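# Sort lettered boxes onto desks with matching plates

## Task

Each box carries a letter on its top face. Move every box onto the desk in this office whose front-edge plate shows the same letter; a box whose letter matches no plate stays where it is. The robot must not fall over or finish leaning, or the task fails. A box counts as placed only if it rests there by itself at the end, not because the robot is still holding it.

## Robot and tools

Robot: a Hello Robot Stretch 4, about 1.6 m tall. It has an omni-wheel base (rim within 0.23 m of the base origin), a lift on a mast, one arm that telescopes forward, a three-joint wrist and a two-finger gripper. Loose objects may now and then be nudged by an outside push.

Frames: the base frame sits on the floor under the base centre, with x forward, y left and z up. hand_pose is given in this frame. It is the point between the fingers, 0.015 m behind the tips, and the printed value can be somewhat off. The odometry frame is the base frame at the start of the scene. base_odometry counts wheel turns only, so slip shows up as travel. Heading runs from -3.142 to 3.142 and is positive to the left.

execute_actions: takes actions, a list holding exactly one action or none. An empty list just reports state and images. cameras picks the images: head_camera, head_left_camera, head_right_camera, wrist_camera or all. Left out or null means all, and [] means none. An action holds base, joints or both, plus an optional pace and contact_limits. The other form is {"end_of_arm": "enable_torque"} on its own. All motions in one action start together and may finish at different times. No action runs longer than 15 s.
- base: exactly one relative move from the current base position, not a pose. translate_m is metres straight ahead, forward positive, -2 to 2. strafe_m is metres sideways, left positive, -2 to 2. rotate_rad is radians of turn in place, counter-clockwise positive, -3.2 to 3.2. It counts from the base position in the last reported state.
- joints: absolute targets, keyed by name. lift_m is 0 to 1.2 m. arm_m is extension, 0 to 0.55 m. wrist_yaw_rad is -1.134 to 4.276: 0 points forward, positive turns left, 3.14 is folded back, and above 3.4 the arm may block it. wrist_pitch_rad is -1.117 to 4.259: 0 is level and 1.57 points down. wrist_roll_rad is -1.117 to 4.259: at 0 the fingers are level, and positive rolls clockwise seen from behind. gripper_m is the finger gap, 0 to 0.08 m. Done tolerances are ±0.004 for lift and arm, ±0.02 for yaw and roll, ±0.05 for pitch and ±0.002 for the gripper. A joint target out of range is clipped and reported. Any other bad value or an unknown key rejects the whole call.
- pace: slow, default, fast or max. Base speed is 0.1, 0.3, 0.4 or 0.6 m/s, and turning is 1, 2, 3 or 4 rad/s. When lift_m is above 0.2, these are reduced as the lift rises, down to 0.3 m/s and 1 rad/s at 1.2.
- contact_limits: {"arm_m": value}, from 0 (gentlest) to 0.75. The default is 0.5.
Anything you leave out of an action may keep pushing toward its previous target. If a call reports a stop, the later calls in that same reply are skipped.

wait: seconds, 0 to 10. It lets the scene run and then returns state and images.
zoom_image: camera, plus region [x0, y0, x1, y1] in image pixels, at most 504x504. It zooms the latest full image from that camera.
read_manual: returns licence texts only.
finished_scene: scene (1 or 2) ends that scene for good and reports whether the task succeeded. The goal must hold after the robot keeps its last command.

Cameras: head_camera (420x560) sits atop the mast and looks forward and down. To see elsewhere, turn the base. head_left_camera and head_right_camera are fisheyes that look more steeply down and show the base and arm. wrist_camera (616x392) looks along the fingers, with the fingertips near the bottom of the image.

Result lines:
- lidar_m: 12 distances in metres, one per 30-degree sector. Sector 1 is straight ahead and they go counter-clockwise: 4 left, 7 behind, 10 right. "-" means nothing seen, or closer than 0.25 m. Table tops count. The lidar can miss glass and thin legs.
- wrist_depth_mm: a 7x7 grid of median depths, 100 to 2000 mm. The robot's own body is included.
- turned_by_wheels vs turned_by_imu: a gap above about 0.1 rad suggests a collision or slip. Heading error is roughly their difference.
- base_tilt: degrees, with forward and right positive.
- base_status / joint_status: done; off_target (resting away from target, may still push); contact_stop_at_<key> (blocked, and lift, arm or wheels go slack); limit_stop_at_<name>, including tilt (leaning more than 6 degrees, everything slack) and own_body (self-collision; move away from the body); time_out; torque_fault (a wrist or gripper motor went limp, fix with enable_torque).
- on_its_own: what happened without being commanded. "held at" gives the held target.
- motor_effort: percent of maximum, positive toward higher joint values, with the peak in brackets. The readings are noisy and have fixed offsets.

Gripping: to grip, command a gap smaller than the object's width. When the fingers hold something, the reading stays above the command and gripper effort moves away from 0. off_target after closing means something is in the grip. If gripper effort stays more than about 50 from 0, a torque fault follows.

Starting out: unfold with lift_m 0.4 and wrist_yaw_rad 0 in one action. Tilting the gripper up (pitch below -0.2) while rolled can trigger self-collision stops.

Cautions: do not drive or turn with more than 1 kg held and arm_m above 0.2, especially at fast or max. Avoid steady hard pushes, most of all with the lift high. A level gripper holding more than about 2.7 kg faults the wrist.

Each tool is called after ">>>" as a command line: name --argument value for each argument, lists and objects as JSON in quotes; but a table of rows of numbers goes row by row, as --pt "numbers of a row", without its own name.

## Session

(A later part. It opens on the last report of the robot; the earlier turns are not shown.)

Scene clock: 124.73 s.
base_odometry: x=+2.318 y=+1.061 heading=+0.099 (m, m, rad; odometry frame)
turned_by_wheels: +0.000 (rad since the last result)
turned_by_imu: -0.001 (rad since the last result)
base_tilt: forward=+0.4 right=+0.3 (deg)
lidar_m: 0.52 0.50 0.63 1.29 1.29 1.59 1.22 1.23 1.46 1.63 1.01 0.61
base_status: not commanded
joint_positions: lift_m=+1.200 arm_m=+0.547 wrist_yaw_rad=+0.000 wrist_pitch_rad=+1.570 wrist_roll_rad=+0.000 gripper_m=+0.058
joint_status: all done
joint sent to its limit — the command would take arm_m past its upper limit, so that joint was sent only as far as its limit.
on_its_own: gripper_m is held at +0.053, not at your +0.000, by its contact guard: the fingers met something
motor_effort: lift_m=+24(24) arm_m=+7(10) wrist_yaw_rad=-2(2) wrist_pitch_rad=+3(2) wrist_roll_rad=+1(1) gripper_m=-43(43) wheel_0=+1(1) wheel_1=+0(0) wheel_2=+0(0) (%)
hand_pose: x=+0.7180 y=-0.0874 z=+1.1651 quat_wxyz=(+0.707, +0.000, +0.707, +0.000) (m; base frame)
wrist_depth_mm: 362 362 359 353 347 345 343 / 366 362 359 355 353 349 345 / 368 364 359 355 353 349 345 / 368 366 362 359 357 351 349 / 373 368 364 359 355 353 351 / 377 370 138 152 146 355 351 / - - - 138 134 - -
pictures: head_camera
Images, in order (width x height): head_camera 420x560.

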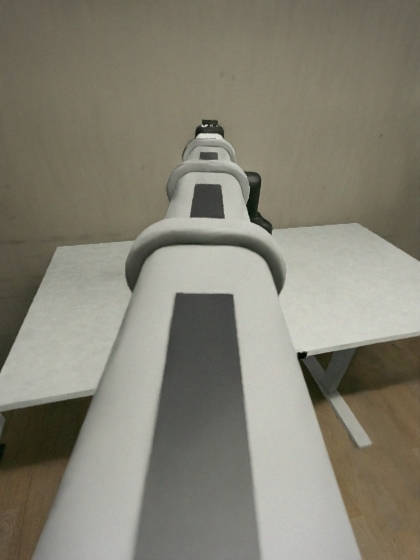

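>>> execute_actions --actions '[{"joints":{"lift_m":1.045}}]' --cameras '[]'

>>> execute_actions --actions '[{"joints":{"gripper_m":0.08}}]' --cameras '[]'

>>> execute_actions --actions '[{"joints":{"lift_m":1.15}}]' --cameras '[]'

>>> execute_actions --actions '[{"base":{"rotate_rad":-1.3},"joints":{"arm_m":0},"pace":"fast"}]' --cameras '["head_camera"]'

Scene clock: 130.33 s.
base_odometry: x=+2.318 y=+1.061 heading=+0.099 (m, m, rad; odometry frame)
turned_by_wheels: +0.000 (rad since the last result)
turned_by_imu: -0.002 (rad since the last result)
base_tilt: forward=+0.5 right=+0.3 (deg)
lidar_m: 0.53 0.54 0.63 1.30 1.29 1.59 1.21 1.22 1.43 1.64 0.99 0.60
base_status: not commanded
joint_positions: lift_m=+1.045 arm_m=+0.547 wrist_yaw_rad=+0.000 wrist_pitch_rad=+1.570 wrist_roll_rad=+0.000 gripper_m=+0.058
joint_status: all done
on_its_own: gripper_m is held at +0.053, not at your +0.000, by its contact guard: the fingers met something
motor_effort: lift_m=+14(24) arm_m=+6(6) wrist_yaw_rad=-2(3) wrist_pitch_rad=+3(1) wrist_roll_rad=+0(1) gripper_m=-41(42) wheel_0=+1(1) wheel_1=+0(0) wheel_2=+0(0) (%)
hand_pose: x=+0.7180 y=-0.0874 z=+1.0109 quat_wxyz=(+0.707, +0.000, +0.707, +0.000) (m; base frame)
wrist_depth_mm: 207 206 204 202 200 198 - / 208 206 204 203 200 200 197 / 209 208 206 204 203 200 199 / 211 209 208 206 204 202 200 / 213 211 207 205 204 202 200 / 213 211 139 152 146 202 - / - - - 138 133 - -
pictures: none
No camera images: the call's "cameras" was empty. Leave "cameras" out to get every camera's image.

Scene clock: 131.27 s.
base_odometry: x=+2.318 y=+1.061 heading=+0.099 (m, m, rad; odometry frame)
turned_by_wheels: +0.000 (rad since the last result)
turned_by_imu: +0.000 (rad since the last result)
base_tilt: forward=+0.4 right=+0.3 (deg)
lidar_m: 0.52 0.55 0.61 1.30 1.30 1.61 1.21 1.24 1.45 1.62 1.01 0.62
base_status: not commanded
joint_positions: lift_m=+1.045 arm_m=+0.547 wrist_yaw_rad=+0.000 wrist_pitch_rad=+1.570 wrist_roll_rad=+0.000 gripper_m=+0.080
joint_status: all done
motor_effort: lift_m=+14(14) arm_m=+6(6) wrist_yaw_rad=-2(2) wrist_pitch_rad=+1(3) wrist_roll_rad=+0(0) gripper_m=+0(42) wheel_0=+1(1) wheel_1=+0(0) wheel_2=+0(0) (%)
hand_pose: x=+0.7180 y=-0.0874 z=+1.0109 quat_wxyz=(+0.707, +0.000, +0.707, +0.000) (m; base frame)
wrist_depth_mm: 208 206 204 202 200 198 - / 209 207 205 203 201 200 197 / 211 208 206 204 202 200 199 / 212 209 208 206 203 201 200 / 213 210 209 206 205 202 200 / 213 211 145 206 206 132 - / - - 140 187 185 - -
pictures: none
No camera images: the call's "cameras" was empty. Leave "cameras" out to get every camera's image.

Scene clock: 132.73 s.
base_odometry: x=+2.318 y=+1.061 heading=+0.099 (m, m, rad; odometry frame)
turned_by_wheels: +0.000 (rad since the last result)
turned_by_imu: -0.001 (rad since the last result)
base_tilt: forward=+0.4 right=+0.4 (deg)
lidar_m: 0.53 0.50 0.64 1.29 1.32 1.58 1.22 1.22 1.47 1.64 1.05 0.61
base_status: not commanded
joint_positions: lift_m=+1.150 arm_m=+0.547 wrist_yaw_rad=+0.000 wrist_pitch_rad=+1.570 wrist_roll_rad=+0.000 gripper_m=+0.080
joint_status: all done
motor_effort: lift_m=+24(24) arm_m=+7(6) wrist_yaw_rad=-2(1) wrist_pitch_rad=+3(4) wrist_roll_rad=+0(0) gripper_m=-1(2) wheel_0=+1(1) wheel_1=+0(0) wheel_2=+0(0) (%)
hand_pose: x=+0.7180 y=-0.0874 z=+1.1151 quat_wxyz=(+0.707, +0.000, +0.707, +0.000) (m; base frame)
wrist_depth_mm: 314 312 309 306 303 300 297 / 315 312 310 306 306 300 297 / 319 315 310 309 304 301 300 / 317 315 314 309 306 301 301 / 320 317 312 310 307 304 303 / 322 319 145 263 309 132 - / - - 141 262 310 - -
pictures: none
No camera images: the call's "cameras" was empty. Leave "cameras" out to get every camera's image.

Scene clock: 135.13 s.
base_odometry: x=+2.318 y=+1.061 heading=-1.201 (m, m, rad; odometry frame)
turned_by_wheels: -1.300 (rad since the last result)
turned_by_imu: -1.271 (rad since the last result)
base_tilt: forward=+0.4 right=+0.3 (deg)
lidar_m: 1.64 0.76 0.54 0.53 0.55 1.11 1.30 1.38 1.24 1.21 1.30 1.69
base_status: done
joint_positions: lift_m=+1.150 arm_m=+0.001 wrist_yaw_rad=+0.000 wrist_pitch_rad=+1.570 wrist_roll_rad=+0.000 gripper_m=+0.080
joint_status: all done
motor_effort: lift_m=+23(24) arm_m=-7(11) wrist_yaw_rad=+0(3) wrist_pitch_rad=+1(0) wrist_roll_rad=-1(0) gripper_m=+0(1) wheel_0=+2(4) wheel_1=+0(4) wheel_2=-1(3) (%)
hand_pose: x=+0.1721 y=-0.0874 z=+1.1152 quat_wxyz=(+0.707, +0.000, +0.707, +0.000) (m; base frame)
wrist_depth_mm: 1255 1229 1229 1229 1205 1205 1205 / 1281 1255 1255 1255 1229 1229 1205 / 1308 1281 1255 1255 1229 1205 1205 / 1308 1281 1255 1255 1255 1281 1229 / 1308 1281 1255 1060 1229 1229 1205 / 1281 1281 145 1042 1255 132 1229 / - - 141 1255 1281 - -
pictures: head_camera
Images, in order (width x height): head_camera 420x560.

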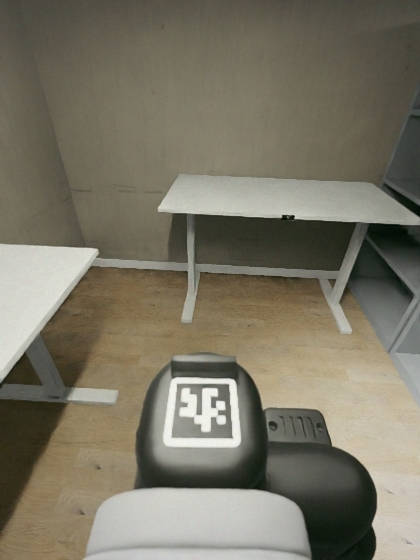

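>>> zoom_image --camera "head_camera" --region '[250, 195, 330, 240]'

Region (250, 195, 330, 240) of head_camera's 420x560 image, scaled by 6.300, with more detail than that image has; it fills the top 284 rows of this view, and the rest is white.

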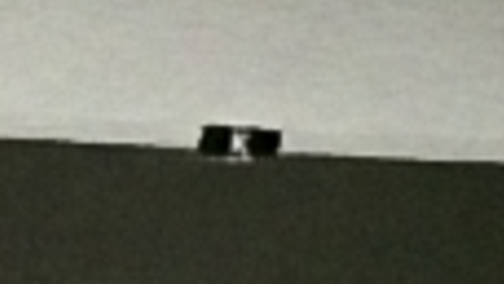

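>>> execute_actions --actions '[{"base":{"translate_m":0.7},"joints":{"lift_m":0.6,"wrist_pitch_rad":0},"pace":"fast"}]' --cameras '["wrist_camera"]'

Scene clock: 143.37 s.
base_odometry: x=+2.571 y=+0.409 heading=-1.201 (m, m, rad; odometry frame)
turned_by_wheels: +0.000 (rad since the last result)
turned_by_imu: -0.004 (rad since the last result)
base_tilt: forward=+0.4 right=+0.3 (deg)
lidar_m: 0.92 1.03 0.51 0.49 0.55 0.79 2.01 2.11 1.29 1.26 1.28 0.97
base_status: done
joint_positions: lift_m=+0.600 arm_m=+0.001 wrist_yaw_rad=+0.000 wrist_pitch_rad=+0.003 wrist_roll_rad=+0.000 gripper_m=+0.080
joint_status: all done
motor_effort: lift_m=+14(18) arm_m=-6(7) wrist_yaw_rad=-2(0) wrist_pitch_rad=-8(14) wrist_roll_rad=+0(0) gripper_m=+1(0) wheel_0=+2(6) wheel_1=-1(4) wheel_2=+1(5) (%)
hand_pose: x=+0.3846 y=-0.0874 z=+0.7779 quat_wxyz=(+1.000, +0.000, +0.002, +0.000) (m; base frame)
wrist_depth_mm: 1537 1499 1464 1499 1430 1397 1397 / 1576 1576 1499 1464 1430 1430 1366 / 1576 1537 1160 866 854 960 946 / 1576 1576 1537 1499 1430 1397 1430 / 1576 1618 1537 1499 1464 1430 1397 / 1618 1576 145 1499 1499 133 1397 / - - 140 1499 1499 - -
pictures: wrist_camera
Images, in order (width x height): wrist_camera 616x392.

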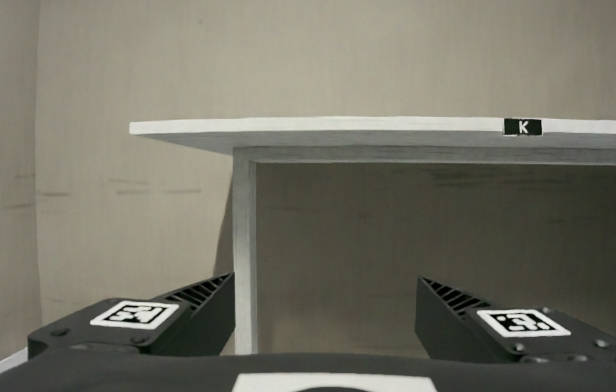

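>>> execute_actions --actions '[{"base":{"translate_m":-0.7},"pace":"fast"}]' --cameras '[]'

>>> execute_actions --actions '[{"base":{"rotate_rad":1.3},"pace":"fast"}]' --cameras '[]'

>>> execute_actions --actions '[{"base":{"translate_m":-0.9},"pace":"fast"}]' --cameras '[]'

>>> execute_actions --actions '[{"base":{"strafe_m":0.42},"pace":"fast"}]' --cameras '[]'

>>> execute_actions --actions '[{"base":{"translate_m":-1.6},"pace":"fast"}]' --cameras '[]'

Scene clock: 150.20 s.
base_odometry: x=+2.318 y=+1.061 heading=-1.201 (m, m, rad; odometry frame)
turned_by_wheels: +0.000 (rad since the last result)
turned_by_imu: -0.001 (rad since the last result)
base_tilt: forward=+0.4 right=+0.4 (deg)
lidar_m: 1.62 0.75 0.54 0.52 0.57 1.11 1.28 1.38 1.24 1.21 1.29 1.67
base_status: done
joint_positions: lift_m=+0.600 arm_m=+0.001 wrist_yaw_rad=+0.000 wrist_pitch_rad=+0.003 wrist_roll_rad=+0.000 gripper_m=+0.080
joint_status: not commanded
motor_effort: lift_m=+14(14) arm_m=-6(6) wrist_yaw_rad=-1(2) wrist_pitch_rad=-8(8) wrist_roll_rad=-1(0) gripper_m=+0(0) wheel_0=+1(8) wheel_1=+0(6) wheel_2=-1(13) (%)
hand_pose: x=+0.3846 y=-0.0874 z=+0.7779 quat_wxyz=(+1.000, +0.000, +0.002, +0.000) (m; base frame)
wrist_depth_mm: 1756 - - - - - 1983 / 1708 - - - - - 1921 / 1661 - - - - - 1983 / 1756 - - - - - - / 1756 - - - - - - / 1808 - 145 - - 132 - / - - 141 1921 1756 - -
pictures: none
No camera images: the call's "cameras" was empty. Leave "cameras" out to get every camera's image.

Scene clock: 151.87 s.
base_odometry: x=+2.318 y=+1.061 heading=+0.099 (m, m, rad; odometry frame)
turned_by_wheels: +1.300 (rad since the last result)
turned_by_imu: +1.270 (rad since the last result)
base_tilt: forward=+0.4 right=+0.3 (deg)
lidar_m: 0.50 0.51 0.60 1.26 1.30 1.59 1.20 1.23 1.44 1.63 1.04 0.60
base_status: done
joint_positions: lift_m=+0.600 arm_m=+0.001 wrist_yaw_rad=+0.000 wrist_pitch_rad=+0.003 wrist_roll_rad=+0.000 gripper_m=+0.080
joint_status: not commanded
motor_effort: lift_m=+14(15) arm_m=-6(6) wrist_yaw_rad=-2(2) wrist_pitch_rad=-8(8) wrist_roll_rad=-1(1) gripper_m=+2(1) wheel_0=+1(8) wheel_1=+0(6) wheel_2=+2(6) (%)
hand_pose: x=+0.3847 y=-0.0874 z=+0.7779 quat_wxyz=(+1.000, +0.000, +0.002, +0.000) (m; base frame)
wrist_depth_mm: 287 661 1078 362 1160 1255 1281 / 340 353 362 364 362 366 427 / 569 603 621 647 683 707 741 / 1008 1060 1098 1138 1229 1281 1308 / 1025 1060 1098 1160 1205 1255 1308 / 1025 1042 145 1160 1205 132 1336 / - - 140 1160 1205 - -
pictures: none
No camera images: the call's "cameras" was empty. Leave "cameras" out to get every camera's image.

Scene clock: 155.47 s.
base_odometry: x=+1.423 y=+0.972 heading=+0.100 (m, m, rad; odometry frame)
turned_by_wheels: +0.000 (rad since the last result)
turned_by_imu: +0.001 (rad since the last result)
base_tilt: forward=+0.4 right=+0.3 (deg)
lidar_m: 1.39 1.40 1.23 1.13 1.12 0.39 0.33 0.34 0.41 0.78 1.84 1.61
base_status: done
joint_positions: lift_m=+0.600 arm_m=+0.001 wrist_yaw_rad=+0.000 wrist_pitch_rad=+0.003 wrist_roll_rad=+0.000 gripper_m=+0.080
joint_status: not commanded
motor_effort: lift_m=+15(14) arm_m=-6(6) wrist_yaw_rad=-1(2) wrist_pitch_rad=-7(7) wrist_roll_rad=-1(0) gripper_m=+0(1) wheel_0=+1(6) wheel_1=+1(5) wheel_2=+0(9) (%)
hand_pose: x=+0.3847 y=-0.0874 z=+0.7779 quat_wxyz=(+1.000, +0.000, +0.002, +0.000) (m; base frame)
wrist_depth_mm: 1808 1808 1983 - - - - / 1756 1863 1921 - - - - / 1808 1863 1921 - - - - / 1808 1808 1921 - - - - / 1808 1863 1921 - - - - / 1537 1921 145 - - 132 - / - - 141 1863 1808 - -
pictures: none
No camera images: the call's "cameras" was empty. Leave "cameras" out to get every camera's image.

Scene clock: 157.73 s.
base_odometry: x=+1.381 y=+1.390 heading=+0.099 (m, m, rad; odometry frame)
turned_by_wheels: +0.000 (rad since the last result)
turned_by_imu: +0.001 (rad since the last result)
base_tilt: forward=+0.4 right=+0.3 (deg)
lidar_m: 1.34 1.39 0.78 0.70 0.72 0.86 1.59 0.48 0.51 0.98 2.24 1.52
base_status: done
joint_positions: lift_m=+0.600 arm_m=+0.001 wrist_yaw_rad=+0.000 wrist_pitch_rad=+0.003 wrist_roll_rad=+0.000 gripper_m=+0.080
joint_status: not commanded
motor_effort: lift_m=+15(15) arm_m=-6(6) wrist_yaw_rad=-1(1) wrist_pitch_rad=-8(10) wrist_roll_rad=+0(1) gripper_m=+1(2) wheel_0=+0(11) wheel_1=-1(10) wheel_2=+0(3) (%)
hand_pose: x=+0.3847 y=-0.0874 z=+0.7779 quat_wxyz=(+1.000, +0.000, +0.002, +0.000) (m; base frame)
wrist_depth_mm: 1661 1756 1863 1863 - - - / 1661 1756 1808 1921 - - - / 1708 1756 1921 1921 - - - / 1708 1756 1863 1983 - - - / 1537 1808 1808 1921 - - - / 1138 1205 145 1983 - 132 - / - - 141 1921 1808 - -
pictures: none
No camera images: the call's "cameras" was empty. Leave "cameras" out to get every camera's image.

Scene clock: 163.10 s.
base_odometry: x=-0.211 y=+1.232 heading=+0.100 (m, m, rad; odometry frame)
turned_by_wheels: +0.000 (rad since the last result)
turned_by_imu: +0.002 (rad since the last result)
base_tilt: forward=+0.4 right=+0.3 (deg)
lidar_m: 1.24 0.75 0.43 0.31 0.32 0.45 0.92 1.06 1.29 2.38 1.24 0.88
base_status: done
joint_positions: lift_m=+0.600 arm_m=+0.001 wrist_yaw_rad=+0.000 wrist_pitch_rad=+0.003 wrist_roll_rad=+0.000 gripper_m=+0.080
joint_status: not commanded
motor_effort: lift_m=+15(15) arm_m=-6(6) wrist_yaw_rad=-1(1) wrist_pitch_rad=-7(8) wrist_roll_rad=+0(0) gripper_m=+0(1) wheel_0=+2(7) wheel_1=+1(5) wheel_2=+1(10) (%)
hand_pose: x=+0.3847 y=-0.0874 z=+0.7779 quat_wxyz=(+1.000, +0.000, +0.002, +0.000) (m; base frame)
wrist_depth_mm: 991 1756 - - - 647 521 / 1025 1756 - - - 654 525 / 1025 1708 - - - 661 530 / 1042 1808 - - - 661 535 / 1025 1756 - - - 654 535 / 1008 1308 145 - - 133 539 / - - 141 1921 1808 - -
pictures: none
No camera images: the call's "cameras" was empty. Leave "cameras" out to get every camera's image.

>>> execute_actions --actions '[{"base":{"rotate_rad":-1.55},"joints":{"lift_m":0.95,"wrist_pitch_rad":1.57},"pace":"fast"}]' --cameras '[]'

>>> execute_actions --actions '[{"base":{"translate_m":1.7},"pace":"fast"}]' --cameras '["head_camera"]'

Scene clock: 167.23 s.
base_odometry: x=-0.211 y=+1.232 heading=-1.450 (m, m, rad; odometry frame)
turned_by_wheels: -1.550 (rad since the last result)
turned_by_imu: -1.516 (rad since the last result)
base_tilt: forward=+0.5 right=+0.3 (deg)
lidar_m: 2.52 1.18 0.87 2.94 0.70 0.43 0.36 0.37 0.47 0.93 1.05 1.28
base_status: done
joint_positions: lift_m=+0.950 arm_m=+0.001 wrist_yaw_rad=+0.000 wrist_pitch_rad=+1.570 wrist_roll_rad=+0.000 gripper_m=+0.080
joint_status: all done
motor_effort: lift_m=+24(26) arm_m=-6(6) wrist_yaw_rad=-1(2) wrist_pitch_rad=+2(3) wrist_roll_rad=-1(1) gripper_m=-1(2) wheel_0=-1(8) wheel_1=+0(9) wheel_2=-1(7) (%)
hand_pose: x=+0.1722 y=-0.0874 z=+0.9151 quat_wxyz=(+0.707, +0.000, +0.707, +0.000) (m; base frame)
wrist_depth_mm: 1060 1060 1042 1042 1025 1025 1025 / 1060 1060 1060 1042 1025 1042 1025 / 1098 1078 1060 1060 1042 1025 1008 / 1098 1078 1060 1042 1060 1042 1025 / 1078 1078 866 854 1060 1042 1025 / 1098 1078 145 854 1042 133 1042 / - - 141 866 1060 - -
pictures: none
No camera images: the call's "cameras" was empty. Leave "cameras" out to get every camera's image.

Scene clock: 173.33 s.
base_odometry: x=-0.007 y=-0.456 heading=-1.450 (m, m, rad; odometry frame)
turned_by_wheels: +0.000 (rad since the last result)
turned_by_imu: -0.007 (rad since the last result)
base_tilt: forward=+0.4 right=+0.3 (deg)
lidar_m: 0.87 0.87 1.09 0.97 0.97 1.19 2.03 1.34 0.81 0.73 0.75 0.91
base_status: done
joint_positions: lift_m=+0.950 arm_m=+0.001 wrist_yaw_rad=+0.000 wrist_pitch_rad=+1.570 wrist_roll_rad=+0.000 gripper_m=+0.080
joint_status: not commanded
motor_effort: lift_m=+23(24) arm_m=-6(6) wrist_yaw_rad=-1(1) wrist_pitch_rad=+4(2) wrist_roll_rad=-1(1) gripper_m=+2(0) wheel_0=+0(6) wheel_1=+0(6) wheel_2=+0(11) (%)
hand_pose: x=+0.1722 y=-0.0874 z=+0.9152 quat_wxyz=(+0.707, +0.000, +0.707, +0.000) (m; base frame)
wrist_depth_mm: 1078 1060 1060 1060 1042 1025 866 / 1078 1078 1078 1060 1025 1042 878 / 1078 1060 1060 1042 1042 1025 946 / 1098 1098 1060 1042 1042 1025 976 / 1118 1078 866 854 1060 1042 1025 / 1118 1098 145 842 1060 132 1042 / - - 140 854 1042 - -
pictures: head_camera
Images, in order (width x height): head_camera 420x560.

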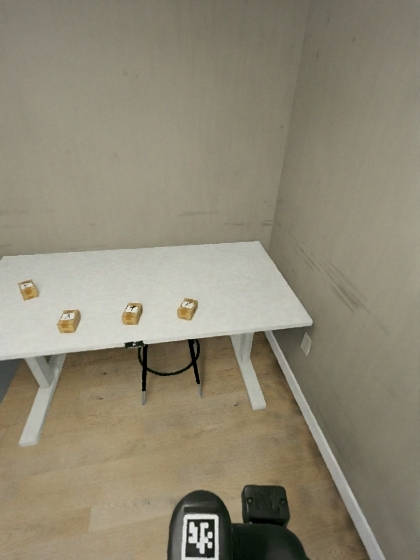

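>>> execute_actions --actions '[{"base":{"strafe_m":0.6},"pace":"fast"}]' --cameras '[]'

>>> execute_actions --actions '[{"base":{"translate_m":0.55},"pace":"fast"}]' --cameras '[]'

>>> execute_actions --actions '[{"base":{"rotate_rad":0.56},"joints":{"arm_m":0.45}}]' --cameras '["wrist_camera"]'

Scene clock: 181.17 s.
base_odometry: x=+0.589 y=-0.384 heading=-1.450 (m, m, rad; odometry frame)
turned_by_wheels: +0.000 (rad since the last result)
turned_by_imu: +0.001 (rad since the last result)
base_tilt: forward=+0.4 right=+0.3 (deg)
lidar_m: 0.76 0.69 0.44 0.36 0.35 0.46 0.89 2.18 1.46 1.32 1.33 0.86
base_status: done
joint_positions: lift_m=+0.950 arm_m=+0.001 wrist_yaw_rad=+0.000 wrist_pitch_rad=+1.570 wrist_roll_rad=+0.000 gripper_m=+0.080
joint_status: not commanded
motor_effort: lift_m=+23(23) arm_m=-6(6) wrist_yaw_rad=-1(2) wrist_pitch_rad=+0(2) wrist_roll_rad=-1(1) gripper_m=-2(0) wheel_0=+2(9) wheel_1=+1(9) wheel_2=+0(1) (%)
hand_pose: x=+0.1721 y=-0.0874 z=+0.9152 quat_wxyz=(+0.707, +0.000, +0.707, +0.000) (m; base frame)
wrist_depth_mm: 768 1078 1060 1025 1042 1025 1025 / 741 1060 1060 1042 1042 1042 1008 / 715 1060 1060 1060 1060 1042 1008 / 699 991 1078 1060 1042 1042 1025 / 668 946 854 854 1060 1060 1042 / 634 759 145 842 1060 133 1060 / - - 140 854 1078 - -
pictures: none
No camera images: the call's "cameras" was empty. Leave "cameras" out to get every camera's image.

Scene clock: 184.20 s.
base_odometry: x=+0.655 y=-0.930 heading=-1.450 (m, m, rad; odometry frame)
turned_by_wheels: +0.000 (rad since the last result)
turned_by_imu: -0.003 (rad since the last result)
base_tilt: forward=+0.5 right=+0.3 (deg)
lidar_m: 0.25 0.25 0.32 0.47 0.46 0.59 1.15 2.21 1.39 1.22 0.41 0.31
base_status: done
joint_positions: lift_m=+0.950 arm_m=+0.001 wrist_yaw_rad=+0.000 wrist_pitch_rad=+1.570 wrist_roll_rad=+0.000 gripper_m=+0.080
joint_status: not commanded
motor_effort: lift_m=+23(23) arm_m=-6(6) wrist_yaw_rad=-1(1) wrist_pitch_rad=+2(1) wrist_roll_rad=+0(0) gripper_m=+0(0) wheel_0=+0(6) wheel_1=-1(5) wheel_2=+1(9) (%)
hand_pose: x=+0.1722 y=-0.0874 z=+0.9152 quat_wxyz=(+0.707, +0.000, +0.707, +0.000) (m; base frame)
wrist_depth_mm: 345 342 340 298 330 327 327 / 349 345 342 338 332 329 327 / 351 349 343 342 1025 1025 1008 / 353 1060 1060 1042 1060 1042 1025 / 809 1078 854 842 1042 1042 1042 / 768 917 145 854 1042 132 1042 / - - 140 866 1042 - -
pictures: none
No camera images: the call's "cameras" was empty. Leave "cameras" out to get every camera's image.

Scene clock: 186.60 s.
base_odometry: x=+0.655 y=-0.930 heading=-0.890 (m, m, rad; odometry frame)
turned_by_wheels: +0.560 (rad since the last result)
turned_by_imu: +0.546 (rad since the last result)
base_tilt: forward=+0.4 right=+0.3 (deg)
lidar_m: 0.25 0.30 0.47 0.49 0.59 1.23 2.12 1.37 1.23 0.40 0.26 0.25
base_status: done
joint_positions: lift_m=+0.950 arm_m=+0.449 wrist_yaw_rad=+0.000 wrist_pitch_rad=+1.570 wrist_roll_rad=+0.000 gripper_m=+0.080
joint_status: all done
motor_effort: lift_m=+23(23) arm_m=+7(10) wrist_yaw_rad=-2(2) wrist_pitch_rad=+3(1) wrist_roll_rad=+0(1) gripper_m=+0(2) wheel_0=+0(5) wheel_1=+0(5) wheel_2=+0(6) (%)
hand_pose: x=+0.6199 y=-0.0874 z=+0.9152 quat_wxyz=(+0.707, +0.000, +0.707, +0.000) (m; base frame)
wrist_depth_mm: 382 375 338 336 332 327 325 / 404 343 340 338 334 329 327 / 436 343 340 338 336 332 329 / 439 347 342 338 334 332 330 / 353 347 345 343 336 336 330 / 353 347 145 343 291 133 - / - - 140 347 340 - -
pictures: wrist_camera
Images, in order (width x height): wrist_camera 616x392.

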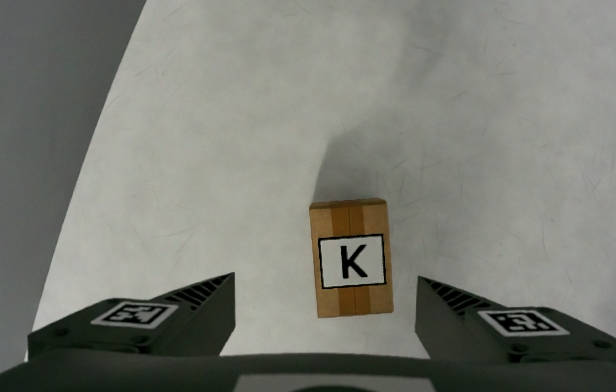

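>>> execute_actions --actions '[{"base":{"strafe_m":-0.035}}]' --cameras '[]'

>>> execute_actions --actions '[{"joints":{"lift_m":0.8}}]' --cameras '["wrist_camera"]'

Scene clock: 190.67 s.
base_odometry: x=+0.628 y=-0.952 heading=-0.890 (m, m, rad; odometry frame)
turned_by_wheels: +0.000 (rad since the last result)
turned_by_imu: -0.002 (rad since the last result)
base_tilt: forward=+0.5 right=+0.3 (deg)
lidar_m: 0.25 0.29 0.49 0.49 0.64 1.33 2.08 1.32 1.19 0.36 0.25 0.25
base_status: done
joint_positions: lift_m=+0.950 arm_m=+0.449 wrist_yaw_rad=+0.000 wrist_pitch_rad=+1.570 wrist_roll_rad=+0.000 gripper_m=+0.080
joint_status: not commanded
motor_effort: lift_m=+23(23) arm_m=+6(7) wrist_yaw_rad=-2(2) wrist_pitch_rad=+3(0) wrist_roll_rad=+0(0) gripper_m=+0(2) wheel_0=+0(6) wheel_1=+0(6) wheel_2=-1(1) (%)
hand_pose: x=+0.6199 y=-0.0874 z=+0.9152 quat_wxyz=(+0.707, +0.000, +0.707, +0.000) (m; base frame)
wrist_depth_mm: 418 342 338 336 330 327 327 / 427 340 340 338 332 330 327 / 421 345 342 338 336 332 329 / 347 345 343 338 336 332 329 / 351 347 343 291 336 336 332 / 351 349 145 293 340 132 - / - - 141 345 340 - -
pictures: none
No camera images: the call's "cameras" was empty. Leave "cameras" out to get every camera's image.

Scene clock: 192.40 s.
base_odometry: x=+0.628 y=-0.952 heading=-0.890 (m, m, rad; odometry frame)
turned_by_wheels: +0.000 (rad since the last result)
turned_by_imu: +0.000 (rad since the last result)
base_tilt: forward=+0.4 right=+0.3 (deg)
lidar_m: 0.25 0.30 0.50 0.50 0.65 1.33 2.09 1.34 1.18 0.38 0.25 0.25
base_status: not commanded
joint_positions: lift_m=+0.820 arm_m=+0.449 wrist_yaw_rad=-0.001 wrist_pitch_rad=+1.571 wrist_roll_rad=+0.000 gripper_m=+0.080
joint_status: lift_m contact_stop (moved -0.130 of -0.150)
on_its_own: lift_m is slack since a contact_stop (your +0.800 is given up)
motor_effort: lift_m=+17(22) arm_m=+6(7) wrist_yaw_rad=+0(3) wrist_pitch_rad=+0(25) wrist_roll_rad=+1(2) gripper_m=+0(0) wheel_0=+1(1) wheel_1=-1(1) wheel_2=-2(3) (%)
hand_pose: x=+0.6197 y=-0.0874 z=+0.7856 quat_wxyz=(+0.707, +0.000, +0.707, +0.000) (m; base frame)
wrist_depth_mm: 217 215 213 212 209 208 - / 218 216 214 212 211 208 206 / 220 217 215 213 211 209 208 / 220 219 216 213 213 211 208 / 221 219 217 165 213 211 210 / 224 220 145 166 213 133 - / - - 140 166 214 - -
pictures: wrist_camera
Images, in order (width x height): wrist_camera 616x392.

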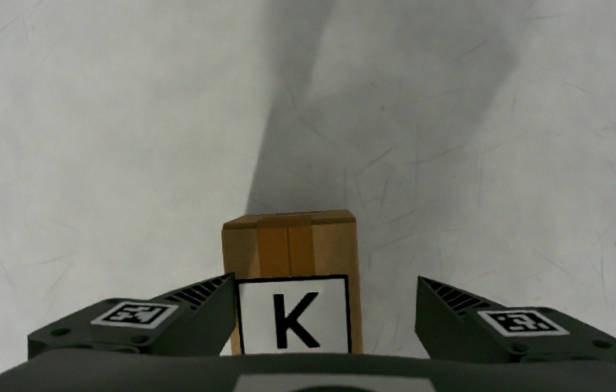

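Left finger on box. Adjust left a bit.

>>> execute_actions --actions '[{"joints":{"lift_m":0.87}}]' --cameras '[]'

>>> execute_actions --actions '[{"base":{"strafe_m":0.018}}]' --cameras '[]'

>>> execute_actions --actions '[{"joints":{"lift_m":0.8}}]' --cameras '["wrist_camera"]'

Scene clock: 195.73 s.
base_odometry: x=+0.628 y=-0.952 heading=-0.890 (m, m, rad; odometry frame)
turned_by_wheels: +0.000 (rad since the last result)
turned_by_imu: -0.001 (rad since the last result)
base_tilt: forward=+0.4 right=+0.3 (deg)
lidar_m: 0.25 0.31 0.50 0.51 0.65 1.30 2.06 1.31 1.19 0.38 0.25 0.25
base_status: not commanded
joint_positions: lift_m=+0.870 arm_m=+0.449 wrist_yaw_rad=+0.000 wrist_pitch_rad=+1.570 wrist_roll_rad=+0.000 gripper_m=+0.080
joint_status: all done
motor_effort: lift_m=+24(27) arm_m=+6(6) wrist_yaw_rad=+0(0) wrist_pitch_rad=+4(8) wrist_roll_rad=+0(0) gripper_m=+0(1) wheel_0=+1(1) wheel_1=-1(1) wheel_2=-2(2) (%)
hand_pose: x=+0.6200 y=-0.0874 z=+0.8351 quat_wxyz=(+0.707, +0.000, +0.707, +0.000) (m; base frame)
wrist_depth_mm: 263 262 259 256 253 252 249 / 265 264 259 257 255 252 251 / 267 263 262 258 255 253 252 / 267 265 262 259 256 255 253 / 270 268 264 211 258 256 255 / 271 266 145 211 259 133 - / - - 141 213 262 - -
pictures: none
No camera images: the call's "cameras" was empty. Leave "cameras" out to get every camera's image.

Scene clock: 196.53 s.
base_odometry: x=+0.642 y=-0.941 heading=-0.890 (m, m, rad; odometry frame)
turned_by_wheels: +0.000 (rad since the last result)
turned_by_imu: +0.000 (rad since the last result)
base_tilt: forward=+0.4 right=+0.2 (deg)
lidar_m: 0.25 0.28 0.49 0.50 0.64 1.30 2.11 1.35 1.21 0.38 0.26 0.25
base_status: done
joint_positions: lift_m=+0.870 arm_m=+0.449 wrist_yaw_rad=+0.000 wrist_pitch_rad=+1.570 wrist_roll_rad=+0.000 gripper_m=+0.080
joint_status: not commanded
motor_effort: lift_m=+24(24) arm_m=+6(6) wrist_yaw_rad=-1(1) wrist_pitch_rad=+0(3) wrist_roll_rad=+0(0) gripper_m=+0(1) wheel_0=+1(7) wheel_1=-2(5) wheel_2=-1(1) (%)
hand_pose: x=+0.6200 y=-0.0874 z=+0.8351 quat_wxyz=(+0.707, +0.000, +0.707, +0.000) (m; base frame)
wrist_depth_mm: 262 262 257 256 254 252 250 / 264 263 259 256 255 252 250 / 265 263 260 258 256 253 253 / 267 266 262 258 256 255 253 / 270 266 264 211 258 256 253 / 271 267 145 211 210 132 - / - - 141 213 212 - -
pictures: none
No camera images: the call's "cameras" was empty. Leave "cameras" out to get every camera's image.

Scene clock: 197.77 s.
base_odometry: x=+0.642 y=-0.941 heading=-0.890 (m, m, rad; odometry frame)
turned_by_wheels: +0.000 (rad since the last result)
turned_by_imu: +0.000 (rad since the last result)
base_tilt: forward=+0.5 right=+0.3 (deg)
lidar_m: 0.25 0.30 0.49 0.49 0.62 1.28 2.10 1.35 1.20 0.40 0.25 0.25
base_status: not commanded
joint_positions: lift_m=+0.800 arm_m=+0.449 wrist_yaw_rad=+0.000 wrist_pitch_rad=+1.570 wrist_roll_rad=+0.000 gripper_m=+0.080
joint_status: all done
motor_effort: lift_m=+14(21) arm_m=+6(6) wrist_yaw_rad=-1(0) wrist_pitch_rad=+1(3) wrist_roll_rad=+0(0) gripper_m=-1(2) wheel_0=+1(1) wheel_1=-2(2) wheel_2=+0(1) (%)
hand_pose: x=+0.6200 y=-0.0874 z=+0.7659 quat_wxyz=(+0.707, +0.000, +0.707, +0.000) (m; base frame)
wrist_depth_mm: 193 192 190 187 185 184 - / 194 192 190 189 187 185 183 / 195 193 191 190 189 186 185 / 196 194 192 190 189 187 185 / 198 195 193 141 140 187 186 / 199 196 142 142 141 132 - / - - 140 142 141 - -
pictures: wrist_camera
Images, in order (width x height): wrist_camera 616x392.

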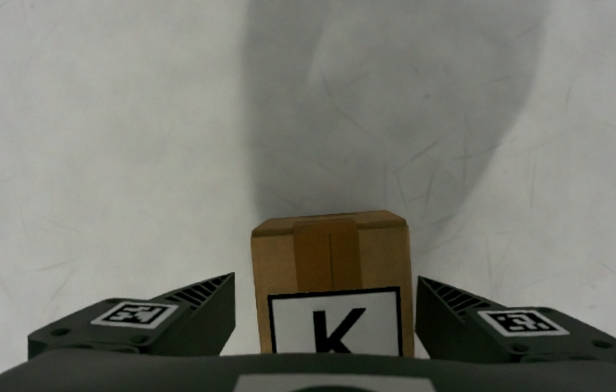

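>>> execute_actions --actions '[{"joints":{"gripper_m":0.0}}]' --cameras '[]'

>>> execute_actions --actions '[{"joints":{"lift_m":1.0}}]' --cameras '[]'

>>> execute_actions --actions '[{"base":{"rotate_rad":-0.56},"joints":{"arm_m":0.0},"pace":"fast"}]' --cameras '[]'

>>> execute_actions --actions '[{"base":{"translate_m":-0.5},"pace":"fast"}]' --cameras '[]'

>>> execute_actions --actions '[{"base":{"strafe_m":-0.7},"pace":"fast"}]' --cameras '[]'

>>> execute_actions --actions '[{"base":{"translate_m":-1.7},"pace":"fast"}]' --cameras '[]'

>>> execute_actions --actions '[{"base":{"rotate_rad":1.55},"pace":"fast"}]' --cameras '["head_camera"]'

Scene clock: 204.33 s.
base_odometry: x=+0.642 y=-0.941 heading=-0.890 (m, m, rad; odometry frame)
turned_by_wheels: +0.000 (rad since the last result)
turned_by_imu: -0.002 (rad since the last result)
base_tilt: forward=+0.4 right=+0.3 (deg)
lidar_m: 0.25 0.31 0.48 0.50 0.62 1.26 2.12 1.36 1.22 0.40 0.25 0.25
base_status: not commanded
joint_positions: lift_m=+0.800 arm_m=+0.449 wrist_yaw_rad=+0.000 wrist_pitch_rad=+1.570 wrist_roll_rad=+0.000 gripper_m=+0.060
joint_status: gripper_m off_target (ended at +0.060, target +0.000)
on_its_own: gripper_m is held at +0.053, not at your +0.000, by its contact guard: the fingers met something
motor_effort: lift_m=+14(14) arm_m=+6(6) wrist_yaw_rad=-1(1) wrist_pitch_rad=+4(2) wrist_roll_rad=+0(0) gripper_m=-45(52) wheel_0=+1(1) wheel_1=-2(2) wheel_2=-1(1) (%)
hand_pose: x=+0.6200 y=-0.0874 z=+0.7659 quat_wxyz=(+0.707, +0.000, +0.707, +0.000) (m; base frame)
wrist_depth_mm: 194 191 190 187 186 184 - / 194 192 191 189 186 185 183 / 195 193 191 190 187 186 184 / 196 194 192 190 189 187 186 / 197 196 194 141 140 187 186 / 198 196 142 142 141 188 - / - - - 142 141 - -
pictures: none
No camera images: the call's "cameras" was empty. Leave "cameras" out to get every camera's image.

Scene clock: 206.23 s.
base_odometry: x=+0.642 y=-0.941 heading=-0.890 (m, m, rad; odometry frame)
turned_by_wheels: +0.000 (rad since the last result)
turned_by_imu: -0.001 (rad since the last result)
base_tilt: forward=+0.4 right=+0.3 (deg)
lidar_m: 0.25 0.30 0.49 0.50 0.62 1.30 2.08 1.31 1.22 0.41 0.25 0.25
base_status: not commanded
joint_positions: lift_m=+1.000 arm_m=+0.449 wrist_yaw_rad=+0.000 wrist_pitch_rad=+1.570 wrist_roll_rad=+0.000 gripper_m=+0.060
joint_status: all done
on_its_own: gripper_m is held at +0.053, not at your +0.000, by its contact guard: the fingers met something
motor_effort: lift_m=+24(22) arm_m=+6(6) wrist_yaw_rad=-1(0) wrist_pitch_rad=+0(1) wrist_roll_rad=+0(0) gripper_m=-45(44) wheel_0=+1(1) wheel_1=-2(2) wheel_2=-1(1) (%)
hand_pose: x=+0.6200 y=-0.0874 z=+0.9651 quat_wxyz=(+0.707, +0.000, +0.707, +0.000) (m; base frame)
wrist_depth_mm: 402 462 387 382 379 375 373 / 421 392 389 384 382 379 373 / 459 394 389 387 384 382 377 / 488 399 394 389 384 382 377 / 492 399 397 141 141 382 377 / 410 402 142 142 140 384 384 / - - - 142 141 - -
pictures: none
No camera images: the call's "cameras" was empty. Leave "cameras" out to get every camera's image.

Scene clock: 208.23 s.
base_odometry: x=+0.642 y=-0.941 heading=-1.450 (m, m, rad; odometry frame)
turned_by_wheels: -0.560 (rad since the last result)
turned_by_imu: -0.548 (rad since the last result)
base_tilt: forward=+0.5 right=+0.3 (deg)
lidar_m: 0.25 0.25 0.26 0.47 0.49 0.58 1.19 2.20 1.36 1.21 0.39 0.28
base_status: done
joint_positions: lift_m=+1.000 arm_m=+0.001 wrist_yaw_rad=+0.000 wrist_pitch_rad=+1.570 wrist_roll_rad=+0.000 gripper_m=+0.060
joint_status: all done
on_its_own: gripper_m is held at +0.053, not at your +0.000, by its contact guard: the fingers met something
motor_effort: lift_m=+24(24) arm_m=-6(9) wrist_yaw_rad=-1(3) wrist_pitch_rad=+1(0) wrist_roll_rad=-1(1) gripper_m=-44(44) wheel_0=+1(7) wheel_1=+2(5) wheel_2=+0(7) (%)
hand_pose: x=+0.1721 y=-0.0874 z=+0.9651 quat_wxyz=(+0.707, +0.000, +0.707, +0.000) (m; base frame)
wrist_depth_mm: 397 394 392 384 379 375 375 / 399 397 392 387 384 382 375 / 402 399 394 389 387 1078 1078 / 402 407 1138 1078 1118 1098 1078 / 820 1118 917 141 140 1078 1078 / 798 991 142 142 140 1098 1098 / - - - 142 141 - -
pictures: none
No camera images: the call's "cameras" was empty. Leave "cameras" out to get every camera's image.

Scene clock: 211.10 s.
base_odometry: x=+0.582 y=-0.444 heading=-1.450 (m, m, rad; odometry frame)
turned_by_wheels: +0.000 (rad since the last result)
turned_by_imu: +0.001 (rad since the last result)
base_tilt: forward=+0.4 right=+0.3 (deg)
lidar_m: 0.72 0.71 0.46 0.39 0.40 0.50 0.98 2.23 1.44 1.30 1.29 0.80
base_status: done
joint_positions: lift_m=+1.000 arm_m=+0.001 wrist_yaw_rad=+0.000 wrist_pitch_rad=+1.570 wrist_roll_rad=+0.000 gripper_m=+0.060
joint_status: not commanded
on_its_own: gripper_m is held at +0.053, not at your +0.000, by its contact guard: the fingers met something
motor_effort: lift_m=+24(24) arm_m=-6(7) wrist_yaw_rad=-1(0) wrist_pitch_rad=+1(1) wrist_roll_rad=-1(1) gripper_m=-46(46) wheel_0=+1(6) wheel_1=+1(7) wheel_2=-1(8) (%)
hand_pose: x=+0.1721 y=-0.0874 z=+0.9651 quat_wxyz=(+0.707, +0.000, +0.707, +0.000) (m; base frame)
wrist_depth_mm: 809 1098 1098 1118 1098 1060 1042 / 778 1118 1118 1098 1078 1078 1060 / 759 1078 1098 1078 1118 1078 1060 / 723 1042 1118 1078 1078 1078 1098 / 707 991 904 141 141 1098 1098 / 668 854 142 142 140 1118 1078 / - - - 142 141 - -
pictures: none
No camera images: the call's "cameras" was empty. Leave "cameras" out to get every camera's image.

Scene clock: 214.37 s.
base_odometry: x=-0.113 y=-0.528 heading=-1.450 (m, m, rad; odometry frame)
turned_by_wheels: +0.000 (rad since the last result)
turned_by_imu: -0.005 (rad since the last result)
base_tilt: forward=+0.4 right=+0.4 (deg)
lidar_m: 0.83 0.84 1.04 1.08 1.10 1.33 2.07 1.15 0.68 0.62 0.64 0.75
base_status: done
joint_positions: lift_m=+1.000 arm_m=+0.001 wrist_yaw_rad=+0.000 wrist_pitch_rad=+1.570 wrist_roll_rad=+0.000 gripper_m=+0.060
joint_status: not commanded
on_its_own: gripper_m is held at +0.053, not at your +0.000, by its contact guard: the fingers met something
motor_effort: lift_m=+23(24) arm_m=-6(6) wrist_yaw_rad=-1(1) wrist_pitch_rad=+2(0) wrist_roll_rad=-1(0) gripper_m=-46(44) wheel_0=-2(9) wheel_1=+0(8) wheel_2=-1(2) (%)
hand_pose: x=+0.1722 y=-0.0874 z=+0.9652 quat_wxyz=(+0.707, +0.000, +0.707, +0.000) (m; base frame)
wrist_depth_mm: 1118 1118 1118 1060 1078 960 699 / 1138 1118 1118 1098 1078 1008 732 / 1138 1138 1118 1078 1118 1078 759 / 1138 1160 1160 1060 1098 1098 809 / 1118 1118 917 141 140 1098 842 / 1160 1138 142 142 141 1098 866 / - - - 143 141 - -
pictures: none
No camera images: the call's "cameras" was empty. Leave "cameras" out to get every camera's image.

Scene clock: 220.57 s.
base_odometry: x=-0.317 y=+1.159 heading=-1.450 (m, m, rad; odometry frame)
turned_by_wheels: +0.000 (rad since the last result)
turned_by_imu: +0.003 (rad since the last result)
base_tilt: forward=+0.4 right=+0.3 (deg)
lidar_m: 2.24 1.40 0.95 1.27 0.80 0.46 0.39 0.40 0.52 0.92 0.94 1.13
base_status: done
joint_positions: lift_m=+1.000 arm_m=+0.001 wrist_yaw_rad=+0.000 wrist_pitch_rad=+1.570 wrist_roll_rad=+0.000 gripper_m=+0.060
joint_status: not commanded
on_its_own: gripper_m is held at +0.053, not at your +0.000, by its contact guard: the fingers met something
motor_effort: lift_m=+23(23) arm_m=-6(6) wrist_yaw_rad=-1(2) wrist_pitch_rad=+1(0) wrist_roll_rad=-1(1) gripper_m=-44(44) wheel_0=-1(6) wheel_1=+1(6) wheel_2=+0(10) (%)
hand_pose: x=+0.1721 y=-0.0874 z=+0.9652 quat_wxyz=(+0.707, +0.000, +0.707, +0.000) (m; base frame)
wrist_depth_mm: 1118 1118 1098 1098 1098 1042 1042 / 1138 1118 1118 1098 1078 1078 1078 / 1118 1118 1098 1098 1098 1060 1078 / 1138 1138 1118 1098 1098 1060 1060 / 1160 1138 904 141 140 1098 1078 / 1138 1182 142 142 141 1078 1078 / - - - 142 141 - -
pictures: none
No camera images: the call's "cameras" was empty. Leave "cameras" out to get every camera's image.

Scene clock: 222.80 s.
base_odometry: x=-0.317 y=+1.159 heading=+0.100 (m, m, rad; odometry frame)
turned_by_wheels: +1.550 (rad since the last result)
turned_by_imu: +1.513 (rad since the last result)
base_tilt: forward=+0.4 right=+0.3 (deg)
lidar_m: 1.20 0.82 0.46 0.34 0.40 0.49 0.92 0.93 1.13 2.11 1.47 0.95
base_status: done
joint_positions: lift_m=+1.000 arm_m=+0.001 wrist_yaw_rad=+0.000 wrist_pitch_rad=+1.570 wrist_roll_rad=+0.000 gripper_m=+0.060
joint_status: not commanded
on_its_own: gripper_m is held at +0.053, not at your +0.000, by its contact guard: the fingers met something
motor_effort: lift_m=+23(23) arm_m=-6(7) wrist_yaw_rad=-1(2) wrist_pitch_rad=+2(2) wrist_roll_rad=+0(1) gripper_m=-45(43) wheel_0=+0(4) wheel_1=-1(4) wheel_2=+1(7) (%)
hand_pose: x=+0.1722 y=-0.0874 z=+0.9652 quat_wxyz=(+0.707, +0.000, +0.707, +0.000) (m; base frame)
wrist_depth_mm: 866 1118 1078 1098 1078 1060 1042 / 831 1138 1098 1078 1098 1060 1078 / 798 1118 1118 1118 1098 1078 1078 / 759 1042 1118 1078 1098 1078 1098 / 715 991 904 141 140 1098 1078 / 668 891 142 142 141 1098 1078 / - - - 142 141 - -
pictures: head_camera
Images, in order (width x height): head_camera 420x560.

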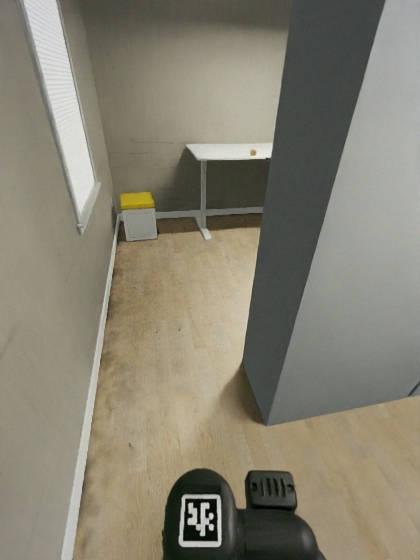

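>>> execute_actions --actions '[{"base":{"strafe_m":0.06},"pace":"fast"}]' --cameras '[]'

>>> execute_actions --actions '[{"base":{"translate_m":2.0},"joints":{"lift_m":1.2},"pace":"fast"}]' --cameras '[]'

>>> execute_actions --actions '[{"base":{"rotate_rad":-1.45},"pace":"fast"}]' --cameras '["head_camera"]'

Scene clock: 227.33 s.
base_odometry: x=-0.323 y=+1.219 heading=+0.100 (m, m, rad; odometry frame)
turned_by_wheels: +0.000 (rad since the last result)
turned_by_imu: -0.001 (rad since the last result)
base_tilt: forward=+0.4 right=+0.4 (deg)
lidar_m: 1.29 0.69 0.38 0.31 0.32 0.43 0.85 0.94 1.16 2.10 1.42 0.97
base_status: done
joint_positions: lift_m=+1.000 arm_m=+0.001 wrist_yaw_rad=+0.000 wrist_pitch_rad=+1.570 wrist_roll_rad=+0.000 gripper_m=+0.060
joint_status: not commanded
on_its_own: gripper_m is held at +0.053, not at your +0.000, by its contact guard: the fingers met something
motor_effort: lift_m=+23(23) arm_m=-7(6) wrist_yaw_rad=+0(0) wrist_pitch_rad=+1(4) wrist_roll_rad=-1(1) gripper_m=-44(45) wheel_0=+1(9) wheel_1=-2(8) wheel_2=+0(2) (%)
hand_pose: x=+0.1722 y=-0.0874 z=+0.9652 quat_wxyz=(+0.707, +0.000, +0.707, +0.000) (m; base frame)
wrist_depth_mm: 778 1118 1098 1098 1078 1060 1060 / 759 1098 1098 1118 1098 1078 1078 / 723 1042 1118 1118 1078 1078 1078 / 676 991 1138 1078 1098 1098 1078 / 640 891 904 141 140 1098 1078 / 603 778 142 142 140 1078 1078 / - - - 142 141 - -
pictures: none
No camera images: the call's "cameras" was empty. Leave "cameras" out to get every camera's image.

Scene clock: 234.37 s.
base_odometry: x=+1.667 y=+1.418 heading=+0.100 (m, m, rad; odometry frame)
turned_by_wheels: +0.000 (rad since the last result)
turned_by_imu: -0.009 (rad since the last result)
base_tilt: forward=+0.4 right=+0.3 (deg)
lidar_m: 1.03 1.26 0.87 0.75 0.75 0.96 1.79 0.72 0.87 1.59 1.99 1.18
base_status: done
joint_positions: lift_m=+1.200 arm_m=+0.001 wrist_yaw_rad=+0.000 wrist_pitch_rad=+1.570 wrist_roll_rad=+0.000 gripper_m=+0.060
joint_status: all done
on_its_own: gripper_m is held at +0.053, not at your +0.000, by its contact guard: the fingers met something
motor_effort: lift_m=+23(27) arm_m=-6(6) wrist_yaw_rad=-1(0) wrist_pitch_rad=+1(1) wrist_roll_rad=-1(1) gripper_m=-43(44) wheel_0=-1(6) wheel_1=+1(5) wheel_2=+0(10) (%)
hand_pose: x=+0.1721 y=-0.0874 z=+1.1652 quat_wxyz=(+0.707, +0.000, +0.707, +0.000) (m; base frame)
wrist_depth_mm: 1366 1281 1308 1281 1281 1229 1281 / 1336 1308 1308 1308 1255 1281 1281 / 1308 1336 1308 1281 1281 1281 1255 / 1255 1308 1308 1308 1281 1308 1308 / 1182 1336 1308 142 140 1281 1281 / 1118 1336 142 142 140 1281 1281 / - - - 142 141 - -
pictures: none
No camera images: the call's "cameras" was empty. Leave "cameras" out to get every camera's image.

Scene clock: 237.10 s.
base_odometry: x=+1.667 y=+1.418 heading=-1.350 (m, m, rad; odometry frame)
turned_by_wheels: -1.450 (rad since the last result)
turned_by_imu: -1.417 (rad since the last result)
base_tilt: forward=+0.4 right=+0.3 (deg)
lidar_m: 2.11 1.64 1.12 1.05 1.23 0.81 0.74 0.78 1.03 0.96 0.70 0.92
base_status: done
joint_positions: lift_m=+1.200 arm_m=+0.001 wrist_yaw_rad=+0.000 wrist_pitch_rad=+1.570 wrist_roll_rad=+0.000 gripper_m=+0.060
joint_status: not commanded
on_its_own: gripper_m is held at +0.053, not at your +0.000, by its contact guard: the fingers met something
motor_effort: lift_m=+24(24) arm_m=-6(6) wrist_yaw_rad=-2(1) wrist_pitch_rad=+2(4) wrist_roll_rad=+0(1) gripper_m=-45(46) wheel_0=+2(4) wheel_1=+0(3) wheel_2=+1(4) (%)
hand_pose: x=+0.1721 y=-0.0874 z=+1.1652 quat_wxyz=(+0.707, +0.000, +0.707, +0.000) (m; base frame)
wrist_depth_mm: 1308 1308 1308 1308 1281 1255 1182 / 1336 1308 1336 1308 1281 1255 1182 / 1336 1336 1336 1281 1281 1255 1182 / 1366 1336 1308 1308 1281 1281 1229 / 1366 1336 1308 142 140 1281 1281 / 1397 1336 142 142 141 1281 1281 / - - - 143 141 - -
pictures: head_camera
Images, in order (width x height): head_camera 420x560.

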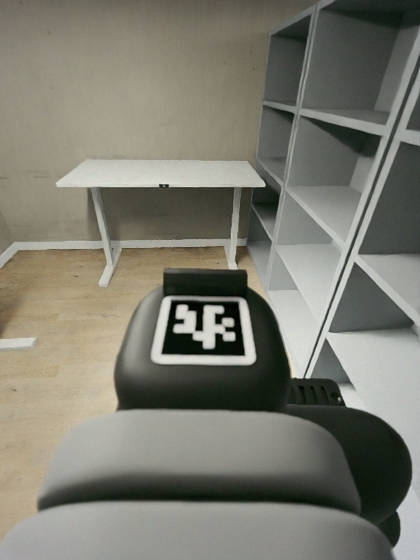

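>>> execute_actions --actions '[{"base":{"strafe_m":0.35},"pace":"fast"}]' --cameras '[]'

>>> execute_actions --actions '[{"base":{"translate_m":1.6},"pace":"fast"}]' --cameras '[]'

>>> execute_actions --actions '[{"joints":{"arm_m":0.52}}]' --cameras '[]'

Scene clock: 242.03 s.
base_odometry: x=+2.008 y=+1.495 heading=-1.350 (m, m, rad; odometry frame)
turned_by_wheels: +0.000 (rad since the last result)
turned_by_imu: -0.001 (rad since the last result)
base_tilt: forward=+0.4 right=+0.3 (deg)
lidar_m: 2.13 1.12 0.74 0.71 0.93 0.84 0.78 0.81 1.09 1.07 1.05 1.39
base_status: done
joint_positions: lift_m=+1.200 arm_m=+0.001 wrist_yaw_rad=+0.000 wrist_pitch_rad=+1.570 wrist_roll_rad=+0.000 gripper_m=+0.060
joint_status: not commanded
on_its_own: gripper_m is held at +0.053, not at your +0.000, by its contact guard: the fingers met something
motor_effort: lift_m=+23(24) arm_m=-6(6) wrist_yaw_rad=-1(1) wrist_pitch_rad=+3(2) wrist_roll_rad=-1(1) gripper_m=-44(44) wheel_0=+0(7) wheel_1=-1(8) wheel_2=+1(2) (%)
hand_pose: x=+0.1721 y=-0.0874 z=+1.1652 quat_wxyz=(+0.707, +0.000, +0.707, +0.000) (m; base frame)
wrist_depth_mm: 1336 1308 1308 1281 1255 1255 1229 / 1308 1336 1308 1281 1281 1255 1281 / 1308 1336 1308 1308 1281 1281 1255 / 1308 1336 1336 1308 1308 1281 1281 / 1336 1336 1308 141 141 1308 1308 / 1366 1336 142 142 140 1336 1281 / - - - 142 141 - -
pictures: none
No camera images: the call's "cameras" was empty. Leave "cameras" out to get every camera's image.

Scene clock: 248.83 s.
base_odometry: x=+2.359 y=-0.066 heading=-1.350 (m, m, rad; odometry frame)
turned_by_wheels: +0.000 (rad since the last result)
turned_by_imu: -0.008 (rad since the last result)
base_tilt: forward=+0.5 right=+0.3 (deg)
lidar_m: 0.56 0.60 0.73 0.83 0.88 1.10 2.42 1.48 0.96 0.89 0.84 0.59
base_status: done
joint_positions: lift_m=+1.200 arm_m=+0.001 wrist_yaw_rad=+0.000 wrist_pitch_rad=+1.570 wrist_roll_rad=+0.000 gripper_m=+0.060
joint_status: not commanded
on_its_own: gripper_m is held at +0.053, not at your +0.000, by its contact guard: the fingers met something
motor_effort: lift_m=+23(24) arm_m=-6(6) wrist_yaw_rad=-1(1) wrist_pitch_rad=+2(1) wrist_roll_rad=-1(1) gripper_m=-42(45) wheel_0=+1(5) wheel_1=+0(5) wheel_2=+0(8) (%)
hand_pose: x=+0.1721 y=-0.0874 z=+1.1652 quat_wxyz=(+0.707, +0.000, +0.707, +0.000) (m; base frame)
wrist_depth_mm: 1336 1308 1281 1281 1281 1281 1182 / 1336 1308 1336 1308 1281 1255 1205 / 1336 1308 1336 1281 1281 1308 1205 / 1336 1336 1336 1308 1281 1308 1281 / 1336 1366 1308 141 140 1281 1255 / 1366 1366 142 142 140 1308 1281 / - - - 143 141 - -
pictures: none
No camera images: the call's "cameras" was empty. Leave "cameras" out to get every camera's image.

Scene clock: 251.43 s.
base_odometry: x=+2.359 y=-0.066 heading=-1.350 (m, m, rad; odometry frame)
turned_by_wheels: +0.000 (rad since the last result)
turned_by_imu: -0.001 (rad since the last result)
base_tilt: forward=+0.4 right=+0.3 (deg)
lidar_m: 0.55 0.52 0.76 0.84 0.87 1.08 2.43 1.47 0.99 0.91 0.87 0.60
base_status: not commanded
joint_positions: lift_m=+1.200 arm_m=+0.519 wrist_yaw_rad=+0.000 wrist_pitch_rad=+1.570 wrist_roll_rad=+0.000 gripper_m=+0.060
joint_status: all done
on_its_own: gripper_m is held at +0.053, not at your +0.000, by its contact guard: the fingers met something
motor_effort: lift_m=+23(24) arm_m=+6(6) wrist_yaw_rad=-1(2) wrist_pitch_rad=+2(0) wrist_roll_rad=+0(0) gripper_m=-45(45) wheel_0=+1(1) wheel_1=+0(0) wheel_2=+0(0) (%)
hand_pose: x=+0.6900 y=-0.0874 z=+1.1652 quat_wxyz=(+0.707, +0.000, +0.707, +0.000) (m; base frame)
wrist_depth_mm: 364 359 357 355 351 347 343 / 368 362 359 355 353 349 347 / 368 364 359 357 353 351 347 / 370 368 364 359 357 353 347 / 373 368 366 141 140 355 351 / 373 370 142 142 140 353 353 / - - - 142 141 - -
pictures: none
No camera images: the call's "cameras" was empty. Leave "cameras" out to get every camera's image.

Move in 0.15 more for margin.

>>> execute_actions --actions '[{"base":{"translate_m":0.15},"joints":{"lift_m":1.04}}]' --cameras '[]'

>>> execute_actions --actions '[{"joints":{"gripper_m":0.08}}]' --cameras '[]'

>>> execute_actions --actions '[{"joints":{"lift_m":1.15}}]' --cameras '[]'

>>> execute_actions --actions '[{"base":{"translate_m":-0.4},"joints":{"arm_m":0},"pace":"fast"}]' --cameras '["head_camera"]'

Scene clock: 257.20 s.
base_odometry: x=+2.392 y=-0.212 heading=-1.350 (m, m, rad; odometry frame)
turned_by_wheels: +0.000 (rad since the last result)
turned_by_imu: -0.002 (rad since the last result)
base_tilt: forward=+0.4 right=+0.3 (deg)
lidar_m: 0.39 0.42 0.54 0.88 0.87 1.13 2.55 1.44 0.95 0.89 0.65 0.45
base_status: done
joint_positions: lift_m=+1.040 arm_m=+0.519 wrist_yaw_rad=+0.000 wrist_pitch_rad=+1.570 wrist_roll_rad=+0.000 gripper_m=+0.060
joint_status: all done
on_its_own: gripper_m is held at +0.053, not at your +0.000, by its contact guard: the fingers met something
motor_effort: lift_m=+14(21) arm_m=+6(6) wrist_yaw_rad=-2(2) wrist_pitch_rad=+1(3) wrist_roll_rad=+0(0) gripper_m=-45(44) wheel_0=+0(4) wheel_1=+1(3) wheel_2=+0(7) (%)
hand_pose: x=+0.6900 y=-0.0874 z=+1.0059 quat_wxyz=(+0.707, +0.000, +0.707, +0.000) (m; base frame)
wrist_depth_mm: 202 201 199 197 195 193 - / 203 202 200 198 196 193 191 / 205 203 201 200 197 195 193 / 206 204 202 200 198 196 195 / 207 204 203 141 141 198 196 / 209 206 142 142 141 198 - / - - - 142 141 - -
pictures: none
No camera images: the call's "cameras" was empty. Leave "cameras" out to get every camera's image.

Scene clock: 258.13 s.
base_odometry: x=+2.392 y=-0.212 heading=-1.350 (m, m, rad; odometry frame)
turned_by_wheels: +0.000 (rad since the last result)
turned_by_imu: +0.000 (rad since the last result)
base_tilt: forward=+0.4 right=+0.4 (deg)
lidar_m: 0.38 0.42 0.55 0.87 0.90 1.13 2.55 1.43 0.98 0.87 0.65 0.43
base_status: not commanded
joint_positions: lift_m=+1.040 arm_m=+0.519 wrist_yaw_rad=+0.000 wrist_pitch_rad=+1.570 wrist_roll_rad=+0.000 gripper_m=+0.080
joint_status: all done
motor_effort: lift_m=+14(14) arm_m=+6(6) wrist_yaw_rad=-2(2) wrist_pitch_rad=+2(4) wrist_roll_rad=+0(0) gripper_m=+1(42) wheel_0=+0(0) wheel_1=+1(1) wheel_2=+0(0) (%)
hand_pose: x=+0.6900 y=-0.0874 z=+1.0059 quat_wxyz=(+0.707, +0.000, +0.707, +0.000) (m; base frame)
wrist_depth_mm: 203 201 199 198 195 194 - / 204 202 200 198 196 195 193 / 205 203 201 199 198 196 194 / 206 204 203 200 198 196 195 / 207 206 203 151 150 198 196 / 208 206 145 151 151 132 - / - - 141 152 151 - -
pictures: none
No camera images: the call's "cameras" was empty. Leave "cameras" out to get every camera's image.

Scene clock: 259.63 s.
base_odometry: x=+2.392 y=-0.212 heading=-1.350 (m, m, rad; odometry frame)
turned_by_wheels: +0.000 (rad since the last result)
turned_by_imu: -0.001 (rad since the last result)
base_tilt: forward=+0.5 right=+0.3 (deg)
lidar_m: 0.37 0.40 0.54 0.89 0.89 1.14 2.58 1.43 0.98 0.88 0.65 0.43
base_status: not commanded
joint_positions: lift_m=+1.150 arm_m=+0.519 wrist_yaw_rad=+0.000 wrist_pitch_rad=+1.570 wrist_roll_rad=+0.000 gripper_m=+0.080
joint_status: all done
motor_effort: lift_m=+24(20) arm_m=+6(6) wrist_yaw_rad=-2(2) wrist_pitch_rad=+1(2) wrist_roll_rad=+0(0) gripper_m=+1(0) wheel_0=+0(0) wheel_1=+1(1) wheel_2=+0(0) (%)
hand_pose: x=+0.6900 y=-0.0874 z=+1.1151 quat_wxyz=(+0.707, +0.000, +0.707, +0.000) (m; base frame)
wrist_depth_mm: 312 310 309 304 301 296 297 / 315 312 309 307 303 298 298 / 317 315 312 307 306 303 298 / 320 315 312 309 306 303 301 / 320 319 314 260 309 304 301 / 322 320 144 264 310 133 - / - - 141 314 310 - -
pictures: none
No camera images: the call's "cameras" was empty. Leave "cameras" out to get every camera's image.

Scene clock: 262.40 s.
base_odometry: x=+2.304 y=+0.178 heading=-1.350 (m, m, rad; odometry frame)
turned_by_wheels: +0.000 (rad since the last result)
turned_by_imu: +0.000 (rad since the last result)
base_tilt: forward=+0.4 right=+0.3 (deg)
lidar_m: 0.79 0.83 1.72 0.81 0.84 1.10 2.15 1.46 1.00 0.92 0.95 0.87
base_status: done
joint_positions: lift_m=+1.150 arm_m=+0.001 wrist_yaw_rad=+0.000 wrist_pitch_rad=+1.571 wrist_roll_rad=+0.000 gripper_m=+0.080
joint_status: all done
motor_effort: lift_m=+23(24) arm_m=-6(9) wrist_yaw_rad=+0(1) wrist_pitch_rad=+0(1) wrist_roll_rad=-1(1) gripper_m=+0(0) wheel_0=+0(7) wheel_1=+0(5) wheel_2=-2(10) (%)
hand_pose: x=+0.1721 y=-0.0874 z=+1.1152 quat_wxyz=(+0.707, +0.000, +0.707, +0.000) (m; base frame)
wrist_depth_mm: 1281 1281 1255 1205 1229 1229 1182 / 1308 1281 1255 1229 1255 1205 1205 / 1281 1281 1281 1255 1255 1229 1205 / 1308 1281 1255 1255 1229 1229 1205 / 1308 1255 1229 1042 1281 1229 1229 / 1336 1281 145 1060 1255 132 1229 / - - 140 1281 1281 - -
pictures: head_camera
Images, in order (width x height): head_camera 420x560.

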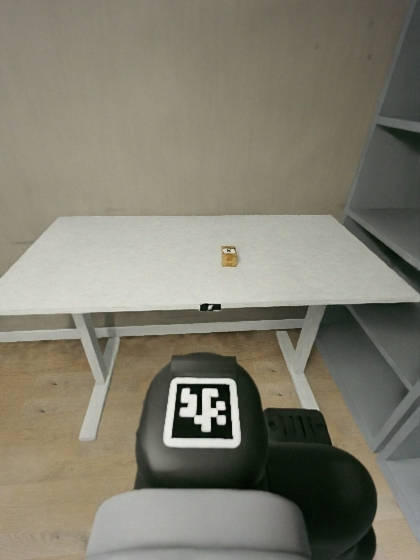

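>>> finished_scene --scene 1

The scene is finished: the task was done.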